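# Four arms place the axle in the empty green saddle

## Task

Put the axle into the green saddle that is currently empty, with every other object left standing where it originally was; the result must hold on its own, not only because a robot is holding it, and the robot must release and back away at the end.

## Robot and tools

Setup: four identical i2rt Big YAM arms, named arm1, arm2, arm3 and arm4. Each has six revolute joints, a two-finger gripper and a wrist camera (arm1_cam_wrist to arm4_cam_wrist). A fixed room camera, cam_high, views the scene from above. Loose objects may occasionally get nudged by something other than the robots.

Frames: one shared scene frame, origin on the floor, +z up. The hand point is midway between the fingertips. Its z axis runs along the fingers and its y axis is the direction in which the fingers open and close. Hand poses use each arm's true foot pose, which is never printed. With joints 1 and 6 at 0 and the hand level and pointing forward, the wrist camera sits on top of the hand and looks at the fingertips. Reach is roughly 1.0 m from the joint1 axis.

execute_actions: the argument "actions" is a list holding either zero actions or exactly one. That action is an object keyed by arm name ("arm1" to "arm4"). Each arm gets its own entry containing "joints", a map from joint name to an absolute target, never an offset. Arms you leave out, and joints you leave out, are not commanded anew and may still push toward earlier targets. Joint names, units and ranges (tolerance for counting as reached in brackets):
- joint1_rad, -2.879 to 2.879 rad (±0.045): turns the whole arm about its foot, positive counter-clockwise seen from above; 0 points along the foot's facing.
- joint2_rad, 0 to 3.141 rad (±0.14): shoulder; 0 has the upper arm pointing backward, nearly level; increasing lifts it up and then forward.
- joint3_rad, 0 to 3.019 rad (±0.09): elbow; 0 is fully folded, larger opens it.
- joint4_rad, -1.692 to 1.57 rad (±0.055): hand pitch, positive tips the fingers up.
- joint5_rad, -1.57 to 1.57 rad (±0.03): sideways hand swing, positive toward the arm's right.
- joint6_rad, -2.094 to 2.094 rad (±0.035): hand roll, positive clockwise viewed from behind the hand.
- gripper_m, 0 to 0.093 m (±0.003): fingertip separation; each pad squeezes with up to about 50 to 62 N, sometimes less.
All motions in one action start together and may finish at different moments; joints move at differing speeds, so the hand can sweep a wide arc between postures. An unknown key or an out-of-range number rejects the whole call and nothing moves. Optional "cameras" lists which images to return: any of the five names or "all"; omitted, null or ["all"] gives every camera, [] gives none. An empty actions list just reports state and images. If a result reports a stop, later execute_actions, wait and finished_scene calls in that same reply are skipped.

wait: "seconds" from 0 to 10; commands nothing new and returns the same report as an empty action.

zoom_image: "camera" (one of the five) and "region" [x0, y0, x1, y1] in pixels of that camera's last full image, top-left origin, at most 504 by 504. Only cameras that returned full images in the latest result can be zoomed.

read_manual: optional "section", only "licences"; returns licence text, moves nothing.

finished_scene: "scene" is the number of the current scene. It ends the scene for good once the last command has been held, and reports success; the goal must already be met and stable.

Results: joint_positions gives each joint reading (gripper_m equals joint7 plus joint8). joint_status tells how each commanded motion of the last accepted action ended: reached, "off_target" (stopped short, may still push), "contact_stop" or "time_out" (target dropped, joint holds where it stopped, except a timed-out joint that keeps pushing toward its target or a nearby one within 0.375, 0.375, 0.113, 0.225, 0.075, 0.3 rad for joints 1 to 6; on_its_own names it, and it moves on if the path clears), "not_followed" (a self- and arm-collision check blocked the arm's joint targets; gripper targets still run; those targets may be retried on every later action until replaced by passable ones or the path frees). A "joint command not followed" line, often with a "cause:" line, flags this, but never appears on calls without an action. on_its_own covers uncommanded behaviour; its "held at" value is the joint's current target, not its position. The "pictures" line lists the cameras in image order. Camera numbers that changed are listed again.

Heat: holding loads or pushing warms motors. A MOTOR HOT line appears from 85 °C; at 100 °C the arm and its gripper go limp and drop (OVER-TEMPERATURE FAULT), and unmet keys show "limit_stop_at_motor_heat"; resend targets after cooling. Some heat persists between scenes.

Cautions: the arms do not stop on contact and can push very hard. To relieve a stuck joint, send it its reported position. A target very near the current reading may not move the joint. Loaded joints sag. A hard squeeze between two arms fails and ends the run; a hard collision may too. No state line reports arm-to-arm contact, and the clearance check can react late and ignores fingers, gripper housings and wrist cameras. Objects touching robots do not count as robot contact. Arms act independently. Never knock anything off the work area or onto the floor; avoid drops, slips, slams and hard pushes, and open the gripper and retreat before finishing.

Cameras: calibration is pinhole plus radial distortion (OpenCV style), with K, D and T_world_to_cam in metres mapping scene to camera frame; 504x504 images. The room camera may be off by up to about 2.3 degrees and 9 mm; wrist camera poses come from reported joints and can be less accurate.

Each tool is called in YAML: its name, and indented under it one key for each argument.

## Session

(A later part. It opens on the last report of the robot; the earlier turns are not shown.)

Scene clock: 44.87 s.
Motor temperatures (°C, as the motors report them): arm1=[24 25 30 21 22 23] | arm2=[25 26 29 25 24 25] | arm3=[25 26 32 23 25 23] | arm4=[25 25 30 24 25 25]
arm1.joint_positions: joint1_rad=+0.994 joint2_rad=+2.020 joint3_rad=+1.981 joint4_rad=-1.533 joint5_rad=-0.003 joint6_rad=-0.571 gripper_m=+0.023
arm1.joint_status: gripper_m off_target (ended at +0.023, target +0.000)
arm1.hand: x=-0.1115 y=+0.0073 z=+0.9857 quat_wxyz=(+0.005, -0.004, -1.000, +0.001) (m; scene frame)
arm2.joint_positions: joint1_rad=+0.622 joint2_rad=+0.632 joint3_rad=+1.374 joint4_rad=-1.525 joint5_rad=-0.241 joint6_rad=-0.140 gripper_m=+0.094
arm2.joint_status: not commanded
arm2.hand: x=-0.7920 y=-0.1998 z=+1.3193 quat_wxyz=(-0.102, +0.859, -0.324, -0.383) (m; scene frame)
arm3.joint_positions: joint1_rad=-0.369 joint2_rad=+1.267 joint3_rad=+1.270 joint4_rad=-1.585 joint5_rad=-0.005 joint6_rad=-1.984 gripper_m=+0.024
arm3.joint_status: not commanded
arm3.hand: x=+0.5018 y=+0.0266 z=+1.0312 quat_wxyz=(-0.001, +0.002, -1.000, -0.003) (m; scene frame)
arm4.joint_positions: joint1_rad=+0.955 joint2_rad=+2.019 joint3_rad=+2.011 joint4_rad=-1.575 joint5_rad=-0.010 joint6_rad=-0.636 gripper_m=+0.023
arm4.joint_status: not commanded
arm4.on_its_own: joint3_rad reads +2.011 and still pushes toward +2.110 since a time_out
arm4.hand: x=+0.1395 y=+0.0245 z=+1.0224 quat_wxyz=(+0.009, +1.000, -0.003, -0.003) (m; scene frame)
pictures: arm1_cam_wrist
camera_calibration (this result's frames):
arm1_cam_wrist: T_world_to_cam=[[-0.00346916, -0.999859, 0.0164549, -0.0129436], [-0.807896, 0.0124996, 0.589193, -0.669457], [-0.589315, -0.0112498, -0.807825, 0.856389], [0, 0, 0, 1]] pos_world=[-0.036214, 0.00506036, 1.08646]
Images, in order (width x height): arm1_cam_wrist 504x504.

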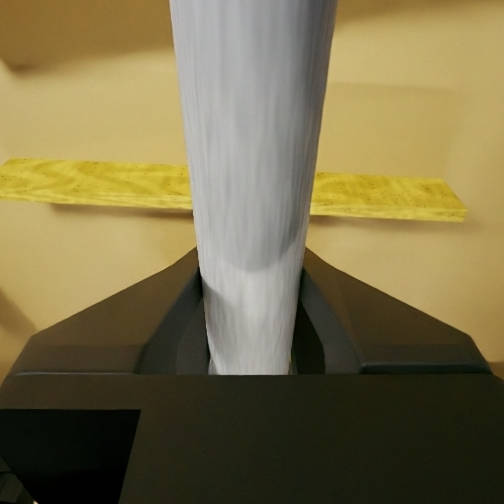

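execute_actions:
  actions:
    - {"arm1":{"joints":{"joint2_rad":1.98,"joint3_rad":2.035}},"arm3":{"joints":{"joint2_rad":1.225}},"arm4":{"joints":{"joint2_rad":2.0,"joint3_rad":2.04}}}
  cameras: []

execute_actions:
  actions:
    - {"arm4":{"joints":{"gripper_m":0.09}}}
  cameras: []

execute_actions:
  actions:
    - {"arm4":{"joints":{"joint2_rad":1.78,"joint4_rad":-1.66}}}
  cameras: ["cam_high"]

execute_actions:
  actions:
    - {"arm4":{"joints":{"joint1_rad":0.8,"joint2_rad":0.75,"joint3_rad":1.12,"joint6_rad":-1.857}}}
  cameras: []

execute_actions:
  actions:
    - {"arm4":{"joints":{"joint1_rad":-0.27}}}
  cameras: []

execute_actions:
  actions:
    - {"arm4":{"joints":{"joint2_rad":1.345,"joint3_rad":1.44,"joint4_rad":-1.63}}}
  cameras: ["arm4_cam_wrist","cam_high"]

Scene clock: 47.13 s.
Motor temperatures (°C, as the motors report them): arm1=[24 25 30 21 22 23] | arm2=[25 26 29 25 24 25] | arm3=[25 26 33 23 25 23] | arm4=[25 25 30 24 25 25]
arm1.joint_positions: joint1_rad=+0.994 joint2_rad=+2.020 joint3_rad=+1.981 joint4_rad=-1.533 joint5_rad=-0.003 joint6_rad=-0.571 gripper_m=+0.023
arm1.joint_status: all done
arm1.hand: x=-0.1115 y=+0.0073 z=+0.9857 quat_wxyz=(+0.005, -0.004, -1.000, +0.001) (m; scene frame)
arm2.joint_positions: joint1_rad=+0.622 joint2_rad=+0.632 joint3_rad=+1.374 joint4_rad=-1.525 joint5_rad=-0.241 joint6_rad=-0.140 gripper_m=+0.094
arm2.joint_status: not commanded
arm2.hand: x=-0.7920 y=-0.1998 z=+1.3193 quat_wxyz=(-0.102, +0.859, -0.324, -0.383) (m; scene frame)
arm3.joint_positions: joint1_rad=-0.369 joint2_rad=+1.267 joint3_rad=+1.270 joint4_rad=-1.585 joint5_rad=-0.005 joint6_rad=-1.984 gripper_m=+0.024
arm3.joint_status: all done
arm3.hand: x=+0.5018 y=+0.0267 z=+1.0313 quat_wxyz=(-0.001, +0.002, -1.000, -0.003) (m; scene frame)
arm4.joint_positions: joint1_rad=+0.955 joint2_rad=+2.022 joint3_rad=+2.011 joint4_rad=-1.576 joint5_rad=-0.010 joint6_rad=-0.636 gripper_m=+0.023
arm4.joint_status: all done
arm4.hand: x=+0.1396 y=+0.0244 z=+1.0206 quat_wxyz=(+0.010, +1.000, -0.003, -0.001) (m; scene frame)
pictures: none
No camera images: the call's "cameras" was empty. Leave "cameras" out to get every camera's image.

Scene clock: 47.83 s.
Motor temperatures (°C, as the motors report them): arm1=[24 25 30 21 22 23] | arm2=[25 26 29 25 24 25] | arm3=[25 26 33 23 25 23] | arm4=[25 25 30 24 25 25]
arm1.joint_positions: joint1_rad=+0.994 joint2_rad=+2.020 joint3_rad=+1.981 joint4_rad=-1.531 joint5_rad=-0.003 joint6_rad=-0.571 gripper_m=+0.023
arm1.joint_status: not commanded
arm1.hand: x=-0.1112 y=+0.0068 z=+0.9857 quat_wxyz=(+0.004, -0.004, -1.000, +0.001) (m; scene frame)
arm2.joint_positions: joint1_rad=+0.622 joint2_rad=+0.632 joint3_rad=+1.374 joint4_rad=-1.525 joint5_rad=-0.241 joint6_rad=-0.140 gripper_m=+0.094
arm2.joint_status: not commanded
arm2.hand: x=-0.7920 y=-0.1998 z=+1.3193 quat_wxyz=(-0.102, +0.859, -0.324, -0.383) (m; scene frame)
arm3.joint_positions: joint1_rad=-0.369 joint2_rad=+1.267 joint3_rad=+1.270 joint4_rad=-1.585 joint5_rad=-0.005 joint6_rad=-1.984 gripper_m=+0.024
arm3.joint_status: not commanded
arm3.hand: x=+0.5018 y=+0.0267 z=+1.0313 quat_wxyz=(-0.001, +0.003, -1.000, -0.003) (m; scene frame)
arm4.joint_positions: joint1_rad=+0.955 joint2_rad=+2.020 joint3_rad=+2.011 joint4_rad=-1.577 joint5_rad=-0.003 joint6_rad=-0.636 gripper_m=+0.090
arm4.joint_status: all done
arm4.hand: x=+0.1406 y=+0.0253 z=+1.0219 quat_wxyz=(+0.007, +1.000, -0.003, +0.001) (m; scene frame)
pictures: none
No camera images: the call's "cameras" was empty. Leave "cameras" out to get every camera's image.

Scene clock: 49.23 s.
Motor temperatures (°C, as the motors report them): arm1=[24 25 30 21 22 23] | arm2=[25 26 29 25 24 25] | arm3=[25 26 33 23 25 23] | arm4=[25 25 30 24 25 25]
arm1.joint_positions: joint1_rad=+0.994 joint2_rad=+2.020 joint3_rad=+1.981 joint4_rad=-1.531 joint5_rad=-0.003 joint6_rad=-0.571 gripper_m=+0.023
arm1.joint_status: not commanded
arm1.hand: x=-0.1112 y=+0.0068 z=+0.9857 quat_wxyz=(+0.004, -0.004, -1.000, +0.001) (m; scene frame)
arm2.joint_positions: joint1_rad=+0.622 joint2_rad=+0.632 joint3_rad=+1.374 joint4_rad=-1.525 joint5_rad=-0.241 joint6_rad=-0.140 gripper_m=+0.094
arm2.joint_status: not commanded
arm2.hand: x=-0.7920 y=-0.1998 z=+1.3193 quat_wxyz=(-0.102, +0.859, -0.324, -0.383) (m; scene frame)
arm3.joint_positions: joint1_rad=-0.369 joint2_rad=+1.267 joint3_rad=+1.270 joint4_rad=-1.585 joint5_rad=-0.005 joint6_rad=-1.984 gripper_m=+0.024
arm3.joint_status: not commanded
arm3.hand: x=+0.5018 y=+0.0267 z=+1.0313 quat_wxyz=(-0.001, +0.003, -1.000, -0.003) (m; scene frame)
arm4.joint_positions: joint1_rad=+0.955 joint2_rad=+1.781 joint3_rad=+2.011 joint4_rad=-1.649 joint5_rad=-0.003 joint6_rad=-0.636 gripper_m=+0.090
arm4.joint_status: all done
arm4.hand: x=+0.1813 y=-0.0039 z=+1.1594 quat_wxyz=(-0.043, +0.997, -0.003, -0.066) (m; scene frame)
pictures: cam_high
Images, in order (width x height): cam_high 504x504.

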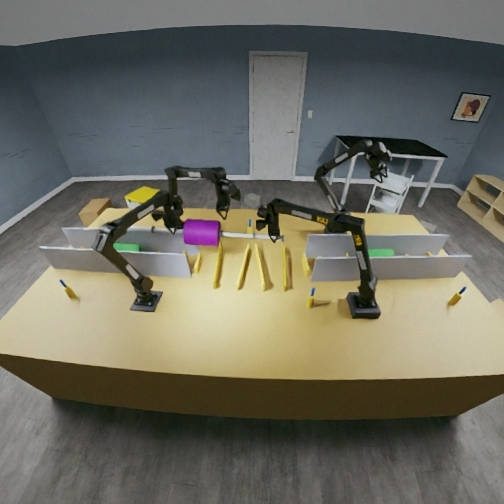

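Scene clock: 51.23 s.
Motor temperatures (°C, as the motors report them): arm1=[24 25 30 21 22 23] | arm2=[25 26 29 25 24 25] | arm3=[25 26 33 23 25 23] | arm4=[25 25 29 24 25 25]
arm1.joint_positions: joint1_rad=+0.994 joint2_rad=+2.020 joint3_rad=+1.981 joint4_rad=-1.531 joint5_rad=-0.003 joint6_rad=-0.571 gripper_m=+0.023
arm1.joint_status: not commanded
arm1.hand: x=-0.1112 y=+0.0068 z=+0.9857 quat_wxyz=(+0.004, -0.004, -1.000, +0.001) (m; scene frame)
arm2.joint_positions: joint1_rad=+0.622 joint2_rad=+0.632 joint3_rad=+1.374 joint4_rad=-1.525 joint5_rad=-0.241 joint6_rad=-0.140 gripper_m=+0.094
arm2.joint_status: not commanded
arm2.hand: x=-0.7920 y=-0.1998 z=+1.3193 quat_wxyz=(-0.102, +0.859, -0.324, -0.383) (m; scene frame)
arm3.joint_positions: joint1_rad=-0.369 joint2_rad=+1.267 joint3_rad=+1.270 joint4_rad=-1.585 joint5_rad=-0.005 joint6_rad=-1.984 gripper_m=+0.024
arm3.joint_status: not commanded
arm3.hand: x=+0.5018 y=+0.0267 z=+1.0313 quat_wxyz=(-0.001, +0.003, -1.000, -0.003) (m; scene frame)
arm4.joint_positions: joint1_rad=+0.793 joint2_rad=+0.754 joint3_rad=+1.118 joint4_rad=-1.653 joint5_rad=+0.001 joint6_rad=-1.847 gripper_m=+0.090
arm4.joint_status: all done
arm4.hand: x=+0.4923 y=-0.1921 z=+1.1653 quat_wxyz=(-0.137, +0.859, +0.493, -0.038) (m; scene frame)
pictures: none
No camera images: the call's "cameras" was empty. Leave "cameras" out to get every camera's image.

Scene clock: 52.77 s.
Motor temperatures (°C, as the motors report them): arm1=[24 26 31 21 22 23] | arm2=[25 26 29 25 24 25] | arm3=[25 26 34 23 25 23] | arm4=[25 24 29 24 25 25]
arm1.joint_positions: joint1_rad=+0.994 joint2_rad=+2.020 joint3_rad=+1.981 joint4_rad=-1.531 joint5_rad=-0.003 joint6_rad=-0.571 gripper_m=+0.023
arm1.joint_status: not commanded
arm1.hand: x=-0.1112 y=+0.0068 z=+0.9857 quat_wxyz=(+0.004, -0.004, -1.000, +0.001) (m; scene frame)
arm2.joint_positions: joint1_rad=+0.622 joint2_rad=+0.632 joint3_rad=+1.374 joint4_rad=-1.525 joint5_rad=-0.241 joint6_rad=-0.140 gripper_m=+0.094
arm2.joint_status: not commanded
arm2.hand: x=-0.7920 y=-0.1998 z=+1.3193 quat_wxyz=(-0.102, +0.859, -0.324, -0.383) (m; scene frame)
arm3.joint_positions: joint1_rad=-0.369 joint2_rad=+1.267 joint3_rad=+1.270 joint4_rad=-1.585 joint5_rad=-0.005 joint6_rad=-1.984 gripper_m=+0.024
arm3.joint_status: not commanded
arm3.hand: x=+0.5018 y=+0.0267 z=+1.0313 quat_wxyz=(-0.001, +0.003, -1.000, -0.003) (m; scene frame)
arm4.joint_positions: joint1_rad=-0.263 joint2_rad=+0.754 joint3_rad=+1.118 joint4_rad=-1.653 joint5_rad=+0.000 joint6_rad=-1.848 gripper_m=+0.090
arm4.joint_status: all done
arm4.hand: x=+0.7053 y=-0.1408 z=+1.1634 quat_wxyz=(-0.133, +0.990, -0.007, +0.035) (m; scene frame)
pictures: none
No camera images: the call's "cameras" was empty. Leave "cameras" out to get every camera's image.

Scene clock: 54.23 s.
Motor temperatures (°C, as the motors report them): arm1=[24 26 31 21 22 23] | arm2=[25 26 29 25 24 25] | arm3=[25 26 34 23 25 23] | arm4=[25 24 29 24 25 25]
arm1.joint_positions: joint1_rad=+0.994 joint2_rad=+2.020 joint3_rad=+1.981 joint4_rad=-1.531 joint5_rad=-0.003 joint6_rad=-0.571 gripper_m=+0.023
arm1.joint_status: not commanded
arm1.hand: x=-0.1112 y=+0.0068 z=+0.9857 quat_wxyz=(+0.004, -0.004, -1.000, +0.001) (m; scene frame)
arm2.joint_positions: joint1_rad=+0.622 joint2_rad=+0.632 joint3_rad=+1.374 joint4_rad=-1.525 joint5_rad=-0.241 joint6_rad=-0.140 gripper_m=+0.094
arm2.joint_status: not commanded
arm2.hand: x=-0.7920 y=-0.1998 z=+1.3193 quat_wxyz=(-0.102, +0.859, -0.324, -0.383) (m; scene frame)
arm3.joint_positions: joint1_rad=-0.369 joint2_rad=+1.267 joint3_rad=+1.270 joint4_rad=-1.585 joint5_rad=-0.005 joint6_rad=-1.984 gripper_m=+0.024
arm3.joint_status: not commanded
arm3.hand: x=+0.5018 y=+0.0267 z=+1.0313 quat_wxyz=(-0.001, +0.003, -1.000, -0.003) (m; scene frame)
arm4.joint_positions: joint1_rad=-0.263 joint2_rad=+1.362 joint3_rad=+1.399 joint4_rad=-1.639 joint5_rad=+0.000 joint6_rad=-1.848 gripper_m=+0.090
arm4.joint_status: all done
arm4.hand: x=+0.7522 y=+0.0182 z=+1.1073 quat_wxyz=(+0.016, +1.000, -0.006, -0.009) (m; scene frame)
pictures: arm4_cam_wrist, cam_high
camera_calibration (this result's frames):
arm4_cam_wrist: T_world_to_cam=[[0.0194186, 0.999378, -0.029449, 0.00464848], [0.825722, 0.000577532, 0.564077, -1.23833], [0.563743, -0.0352702, -0.825197, 0.613117], [0, 0, 0, 1]] pos_world=[0.676788, 0.0176944, 1.2046]
Images, in order (width x height): arm4_cam_wrist 504x504, cam_high 504x504.

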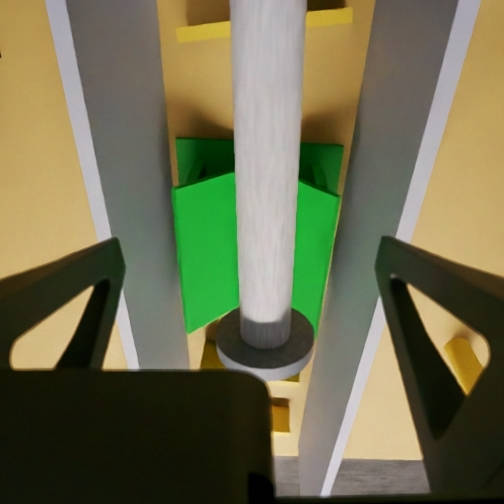

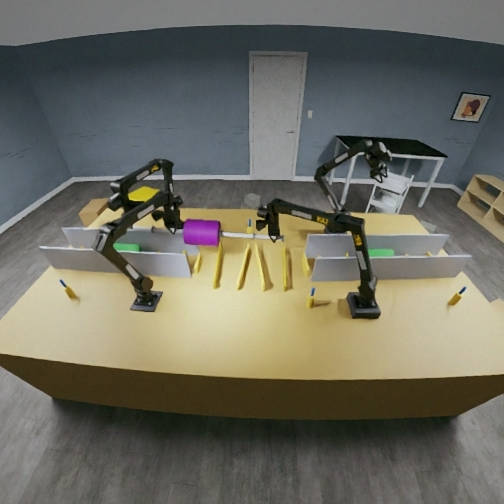

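execute_actions:
  actions:
    - {"arm4":{"joints":{"joint1_rad":-0.29,"joint3_rad":1.265,"joint4_rad":-1.46,"joint6_rad":-1.875}}}
  cameras: []

execute_actions:
  actions:
    - {"arm4":{"joints":{"gripper_m":0}}}
  cameras: ["arm4_cam_wrist"]

Scene clock: 55.90 s.
Motor temperatures (°C, as the motors report them): arm1=[24 26 31 21 22 23] | arm2=[25 26 29 25 24 25] | arm3=[25 26 34 23 25 23] | arm4=[25 24 29 24 25 25]
arm1.joint_positions: joint1_rad=+0.994 joint2_rad=+2.020 joint3_rad=+1.981 joint4_rad=-1.531 joint5_rad=-0.003 joint6_rad=-0.571 gripper_m=+0.023
arm1.joint_status: not commanded
arm1.hand: x=-0.1112 y=+0.0068 z=+0.9857 quat_wxyz=(+0.004, -0.004, -1.000, +0.001) (m; scene frame)
arm2.joint_positions: joint1_rad=+0.622 joint2_rad=+0.632 joint3_rad=+1.374 joint4_rad=-1.525 joint5_rad=-0.241 joint6_rad=-0.140 gripper_m=+0.094
arm2.joint_status: not commanded
arm2.hand: x=-0.7920 y=-0.1998 z=+1.3193 quat_wxyz=(-0.102, +0.859, -0.324, -0.383) (m; scene frame)
arm3.joint_positions: joint1_rad=-0.369 joint2_rad=+1.267 joint3_rad=+1.270 joint4_rad=-1.585 joint5_rad=-0.005 joint6_rad=-1.984 gripper_m=+0.024
arm3.joint_status: not commanded
arm3.hand: x=+0.5018 y=+0.0267 z=+1.0313 quat_wxyz=(-0.001, +0.003, -1.000, -0.003) (m; scene frame)
arm4.joint_positions: joint1_rad=-0.283 joint2_rad=+1.352 joint3_rad=+1.257 joint4_rad=-1.474 joint5_rad=+0.000 joint6_rad=-1.866 gripper_m=+0.090
arm4.joint_status: all done
arm4.hand: x=+0.7598 y=+0.0188 z=+1.0566 quat_wxyz=(+0.000, +1.000, -0.007, -0.004) (m; scene frame)
pictures: none
No camera images: the call's "cameras" was empty. Leave "cameras" out to get every camera's image.

Scene clock: 56.60 s.
Motor temperatures (°C, as the motors report them): arm1=[24 26 31 21 22 23] | arm2=[25 26 29 25 24 25] | arm3=[25 26 34 23 25 23] | arm4=[25 24 28 24 25 25]
arm1.joint_positions: joint1_rad=+0.994 joint2_rad=+2.020 joint3_rad=+1.981 joint4_rad=-1.531 joint5_rad=-0.004 joint6_rad=-0.568 gripper_m=+0.023
arm1.joint_status: not commanded
arm1.hand: x=-0.1110 y=+0.0069 z=+0.9857 quat_wxyz=(+0.004, -0.005, -1.000, +0.001) (m; scene frame)
arm2.joint_positions: joint1_rad=+0.622 joint2_rad=+0.632 joint3_rad=+1.374 joint4_rad=-1.525 joint5_rad=-0.241 joint6_rad=-0.140 gripper_m=+0.094
arm2.joint_status: not commanded
arm2.hand: x=-0.7920 y=-0.1998 z=+1.3193 quat_wxyz=(-0.102, +0.859, -0.324, -0.383) (m; scene frame)
arm3.joint_positions: joint1_rad=-0.368 joint2_rad=+1.267 joint3_rad=+1.270 joint4_rad=-1.578 joint5_rad=-0.009 joint6_rad=-1.984 gripper_m=+0.024
arm3.joint_status: not commanded
arm3.hand: x=+0.5021 y=+0.0248 z=+1.0312 quat_wxyz=(-0.002, +0.003, -1.000, +0.001) (m; scene frame)
arm4.joint_positions: joint1_rad=-0.283 joint2_rad=+1.352 joint3_rad=+1.257 joint4_rad=-1.463 joint5_rad=-0.002 joint6_rad=-1.872 gripper_m=+0.024
arm4.joint_status: gripper_m off_target (ended at +0.024, target +0.000)
arm4.hand: x=+0.7603 y=+0.0215 z=+1.0566 quat_wxyz=(-0.005, +1.000, -0.004, -0.003) (m; scene frame)
pictures: arm4_cam_wrist
camera_calibration (this result's frames):
arm4_cam_wrist: T_world_to_cam=[[0.0156615, 0.999782, 0.0138099, -0.0431371], [0.819719, -0.0207472, 0.57239, -1.22018], [0.572552, 0.00235571, -0.819865, 0.553718], [0, 0, 0, 1]] pos_world=[0.683846, 0.016508, 1.15299]
Images, in order (width x height): arm4_cam_wrist 504x504.

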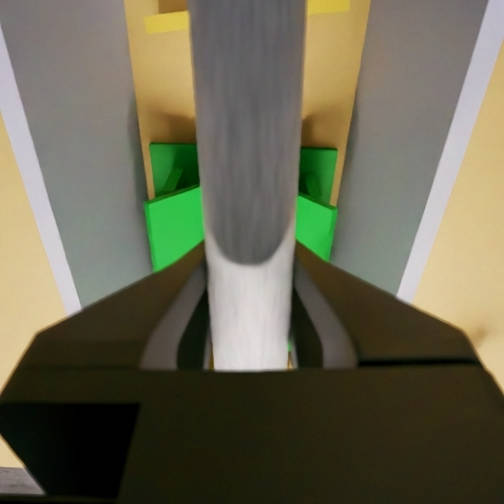

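execute_actions:
  actions:
    - {"arm1":{"joints":{"joint2_rad":1.96,"joint3_rad":2.05}},"arm3":{"joints":{"joint2_rad":1.255,"joint3_rad":1.295}},"arm4":{"joints":{"joint2_rad":1.315,"joint3_rad":1.32}}}
  cameras: []

execute_actions:
  actions:
    - {"arm3":{"joints":{"gripper_m":0.09}}}
  cameras: []

execute_actions:
  actions:
    - {"arm3":{"joints":{"joint2_rad":1.2,"joint3_rad":1.53,"joint4_rad":-1.66}},"arm2":{"joints":{"joint1_rad":0.1,"joint3_rad":1.0,"joint4_rad":-1.65,"joint5_rad":0,"joint6_rad":-1.0}}}
  cameras: []

execute_actions:
  actions:
    - {"arm3":{"joints":{"joint2_rad":0.4,"joint3_rad":1.0}},"arm2":{"joints":{"joint1_rad":-0.405,"joint2_rad":0.55,"joint6_rad":-1.985}}}
  cameras: []

execute_actions:
  actions:
    - {"arm1":{"joints":{"joint1_rad":0.805,"joint2_rad":1.62,"joint3_rad":1.59,"joint4_rad":-1.456,"joint6_rad":-0.76}},"arm4":{"joints":{"joint1_rad":0.141,"joint2_rad":1.255,"joint3_rad":1.205,"joint4_rad":-1.449,"joint6_rad":-1.45}}}
  cameras: ["cam_high"]

Scene clock: 60.07 s.
Motor temperatures (°C, as the motors report them): arm1=[24 26 32 21 22 23] | arm2=[25 26 29 25 24 25] | arm3=[25 26 34 23 25 23] | arm4=[25 24 28 24 25 25]
arm1.joint_positions: joint1_rad=+0.994 joint2_rad=+2.020 joint3_rad=+1.981 joint4_rad=-1.531 joint5_rad=-0.004 joint6_rad=-0.568 gripper_m=+0.023
arm1.joint_status: all done
arm1.hand: x=-0.1110 y=+0.0069 z=+0.9857 quat_wxyz=(+0.004, -0.005, -1.000, +0.001) (m; scene frame)
arm2.joint_positions: joint1_rad=+0.622 joint2_rad=+0.632 joint3_rad=+1.374 joint4_rad=-1.525 joint5_rad=-0.241 joint6_rad=-0.140 gripper_m=+0.094
arm2.joint_status: not commanded
arm2.hand: x=-0.7920 y=-0.1998 z=+1.3193 quat_wxyz=(-0.102, +0.859, -0.324, -0.383) (m; scene frame)
arm3.joint_positions: joint1_rad=-0.368 joint2_rad=+1.268 joint3_rad=+1.270 joint4_rad=-1.578 joint5_rad=-0.009 joint6_rad=-1.983 gripper_m=+0.024
arm3.joint_status: all done
arm3.hand: x=+0.5020 y=+0.0246 z=+1.0308 quat_wxyz=(-0.002, +0.002, -1.000, +0.000) (m; scene frame)
arm4.joint_positions: joint1_rad=-0.283 joint2_rad=+1.351 joint3_rad=+1.257 joint4_rad=-1.463 joint5_rad=-0.002 joint6_rad=-1.872 gripper_m=+0.024
arm4.joint_status: all done
arm4.hand: x=+0.7603 y=+0.0215 z=+1.0569 quat_wxyz=(-0.006, +1.000, -0.004, -0.003) (m; scene frame)
pictures: none
No camera images: the call's "cameras" was empty. Leave "cameras" out to get every camera's image.

Scene clock: 60.77 s.
Motor temperatures (°C, as the motors report them): arm1=[24 26 32 21 22 23] | arm2=[25 26 29 25 24 25] | arm3=[25 26 34 23 25 23] | arm4=[25 24 28 24 25 25]
arm1.joint_positions: joint1_rad=+0.994 joint2_rad=+2.020 joint3_rad=+1.981 joint4_rad=-1.529 joint5_rad=-0.004 joint6_rad=-0.568 gripper_m=+0.023
arm1.joint_status: not commanded
arm1.hand: x=-0.1108 y=+0.0067 z=+0.9857 quat_wxyz=(+0.003, -0.005, -1.000, +0.001) (m; scene frame)
arm2.joint_positions: joint1_rad=+0.622 joint2_rad=+0.632 joint3_rad=+1.374 joint4_rad=-1.525 joint5_rad=-0.241 joint6_rad=-0.140 gripper_m=+0.094
arm2.joint_status: not commanded
arm2.hand: x=-0.7920 y=-0.1998 z=+1.3193 quat_wxyz=(-0.102, +0.859, -0.324, -0.383) (m; scene frame)
arm3.joint_positions: joint1_rad=-0.368 joint2_rad=+1.267 joint3_rad=+1.270 joint4_rad=-1.578 joint5_rad=-0.005 joint6_rad=-1.983 gripper_m=+0.090
arm3.joint_status: all done
arm3.hand: x=+0.5015 y=+0.0251 z=+1.0313 quat_wxyz=(+0.000, +0.002, -1.000, +0.000) (m; scene frame)
arm4.joint_positions: joint1_rad=-0.283 joint2_rad=+1.351 joint3_rad=+1.257 joint4_rad=-1.463 joint5_rad=-0.002 joint6_rad=-1.872 gripper_m=+0.024
arm4.joint_status: not commanded
arm4.hand: x=+0.7603 y=+0.0214 z=+1.0569 quat_wxyz=(-0.006, +1.000, -0.004, -0.003) (m; scene frame)
pictures: none
No camera images: the call's "cameras" was empty. Leave "cameras" out to get every camera's image.

Scene clock: 62.53 s.
Motor temperatures (°C, as the motors report them): arm1=[24 26 32 21 22 23] | arm2=[25 26 29 25 24 25] | arm3=[25 25 34 23 25 23] | arm4=[25 24 28 24 25 25]
arm1.joint_positions: joint1_rad=+0.994 joint2_rad=+2.020 joint3_rad=+1.981 joint4_rad=-1.529 joint5_rad=-0.004 joint6_rad=-0.568 gripper_m=+0.023
arm1.joint_status: not commanded
arm1.hand: x=-0.1108 y=+0.0067 z=+0.9857 quat_wxyz=(+0.003, -0.005, -1.000, +0.001) (m; scene frame)
arm2.joint_positions: joint1_rad=+0.110 joint2_rad=+0.637 joint3_rad=+1.008 joint4_rad=-1.637 joint5_rad=-0.002 joint6_rad=-0.992 gripper_m=+0.094
arm2.joint_status: all done
arm2.hand: x=-0.6577 y=-0.1618 z=+1.1363 quat_wxyz=(-0.141, +0.960, -0.236, -0.052) (m; scene frame)
arm3.joint_positions: joint1_rad=-0.368 joint2_rad=+1.196 joint3_rad=+1.486 joint4_rad=-1.648 joint5_rad=-0.004 joint6_rad=-1.983 gripper_m=+0.090
arm3.joint_status: all done
arm3.hand: x=+0.4980 y=+0.0160 z=+1.1402 quat_wxyz=(+0.043, +0.003, -0.994, +0.099) (m; scene frame)
arm4.joint_positions: joint1_rad=-0.283 joint2_rad=+1.351 joint3_rad=+1.257 joint4_rad=-1.463 joint5_rad=-0.002 joint6_rad=-1.872 gripper_m=+0.024
arm4.joint_status: not commanded
arm4.hand: x=+0.7603 y=+0.0214 z=+1.0569 quat_wxyz=(-0.006, +1.000, -0.004, -0.003) (m; scene frame)
pictures: none
No camera images: the call's "cameras" was empty. Leave "cameras" out to get every camera's image.

Scene clock: 64.40 s.
Motor temperatures (°C, as the motors report them): arm1=[24 27 32 21 22 23] | arm2=[25 26 29 25 24 25] | arm3=[25 25 33 23 25 23] | arm4=[25 24 28 24 25 25]
arm1.joint_positions: joint1_rad=+0.994 joint2_rad=+2.020 joint3_rad=+1.981 joint4_rad=-1.529 joint5_rad=-0.004 joint6_rad=-0.568 gripper_m=+0.023
arm1.joint_status: not commanded
arm1.hand: x=-0.1108 y=+0.0067 z=+0.9857 quat_wxyz=(+0.003, -0.005, -1.000, +0.001) (m; scene frame)
arm2.joint_positions: joint1_rad=-0.395 joint2_rad=+0.544 joint3_rad=+1.008 joint4_rad=-1.637 joint5_rad=-0.002 joint6_rad=-1.977 gripper_m=+0.094
arm2.joint_status: all done
arm2.hand: x=-0.5722 y=-0.1927 z=+1.1510 quat_wxyz=(-0.180, +0.981, +0.000, +0.077) (m; scene frame)
arm3.joint_positions: joint1_rad=-0.368 joint2_rad=+0.400 joint3_rad=+1.005 joint4_rad=-1.653 joint5_rad=-0.004 joint6_rad=-1.983 gripper_m=+0.090
arm3.joint_status: all done
arm3.hand: x=+0.5882 y=+0.2253 z=+1.1077 quat_wxyz=(+0.104, +0.003, -0.965, +0.239) (m; scene frame)
arm4.joint_positions: joint1_rad=-0.283 joint2_rad=+1.351 joint3_rad=+1.257 joint4_rad=-1.463 joint5_rad=-0.002 joint6_rad=-1.872 gripper_m=+0.024
arm4.joint_status: not commanded
arm4.hand: x=+0.7603 y=+0.0214 z=+1.0569 quat_wxyz=(-0.006, +1.000, -0.004, -0.003) (m; scene frame)
pictures: none
No camera images: the call's "cameras" was empty. Leave "cameras" out to get every camera's image.

Scene clock: 65.63 s.
Motor temperatures (°C, as the motors report them): arm1=[24 27 32 21 22 23] | arm2=[25 26 29 25 24 25] | arm3=[25 25 33 23 25 23] | arm4=[25 24 28 24 25 25]
arm1.joint_positions: joint1_rad=+0.799 joint2_rad=+1.681 joint3_rad=+1.556 joint4_rad=-1.461 joint5_rad=+0.010 joint6_rad=-0.759 gripper_m=+0.023
arm1.joint_status: all done
arm1.hand: x=-0.2770 y=-0.0039 z=+1.0126 quat_wxyz=(+0.014, -0.007, -1.000, +0.001) (m; scene frame)
arm2.joint_positions: joint1_rad=-0.395 joint2_rad=+0.544 joint3_rad=+1.008 joint4_rad=-1.637 joint5_rad=-0.002 joint6_rad=-1.977 gripper_m=+0.094
arm2.joint_status: not commanded
arm2.hand: x=-0.5722 y=-0.1927 z=+1.1510 quat_wxyz=(-0.180, +0.981, +0.000, +0.077) (m; scene frame)
arm3.joint_positions: joint1_rad=-0.368 joint2_rad=+0.400 joint3_rad=+1.005 joint4_rad=-1.653 joint5_rad=-0.004 joint6_rad=-1.983 gripper_m=+0.090
arm3.joint_status: not commanded
arm3.hand: x=+0.5882 y=+0.2253 z=+1.1077 quat_wxyz=(+0.104, +0.003, -0.965, +0.239) (m; scene frame)
arm4.joint_positions: joint1_rad=+0.142 joint2_rad=+1.293 joint3_rad=+1.178 joint4_rad=-1.452 joint5_rad=-0.021 joint6_rad=-1.449 gripper_m=+0.024
arm4.joint_status: all done
arm4.hand: x=+0.5966 y=+0.0114 z=+1.0489 quat_wxyz=(+0.001, +1.000, -0.003, -0.015) (m; scene frame)
pictures: cam_high
Images, in order (width x height): cam_high 504x504.

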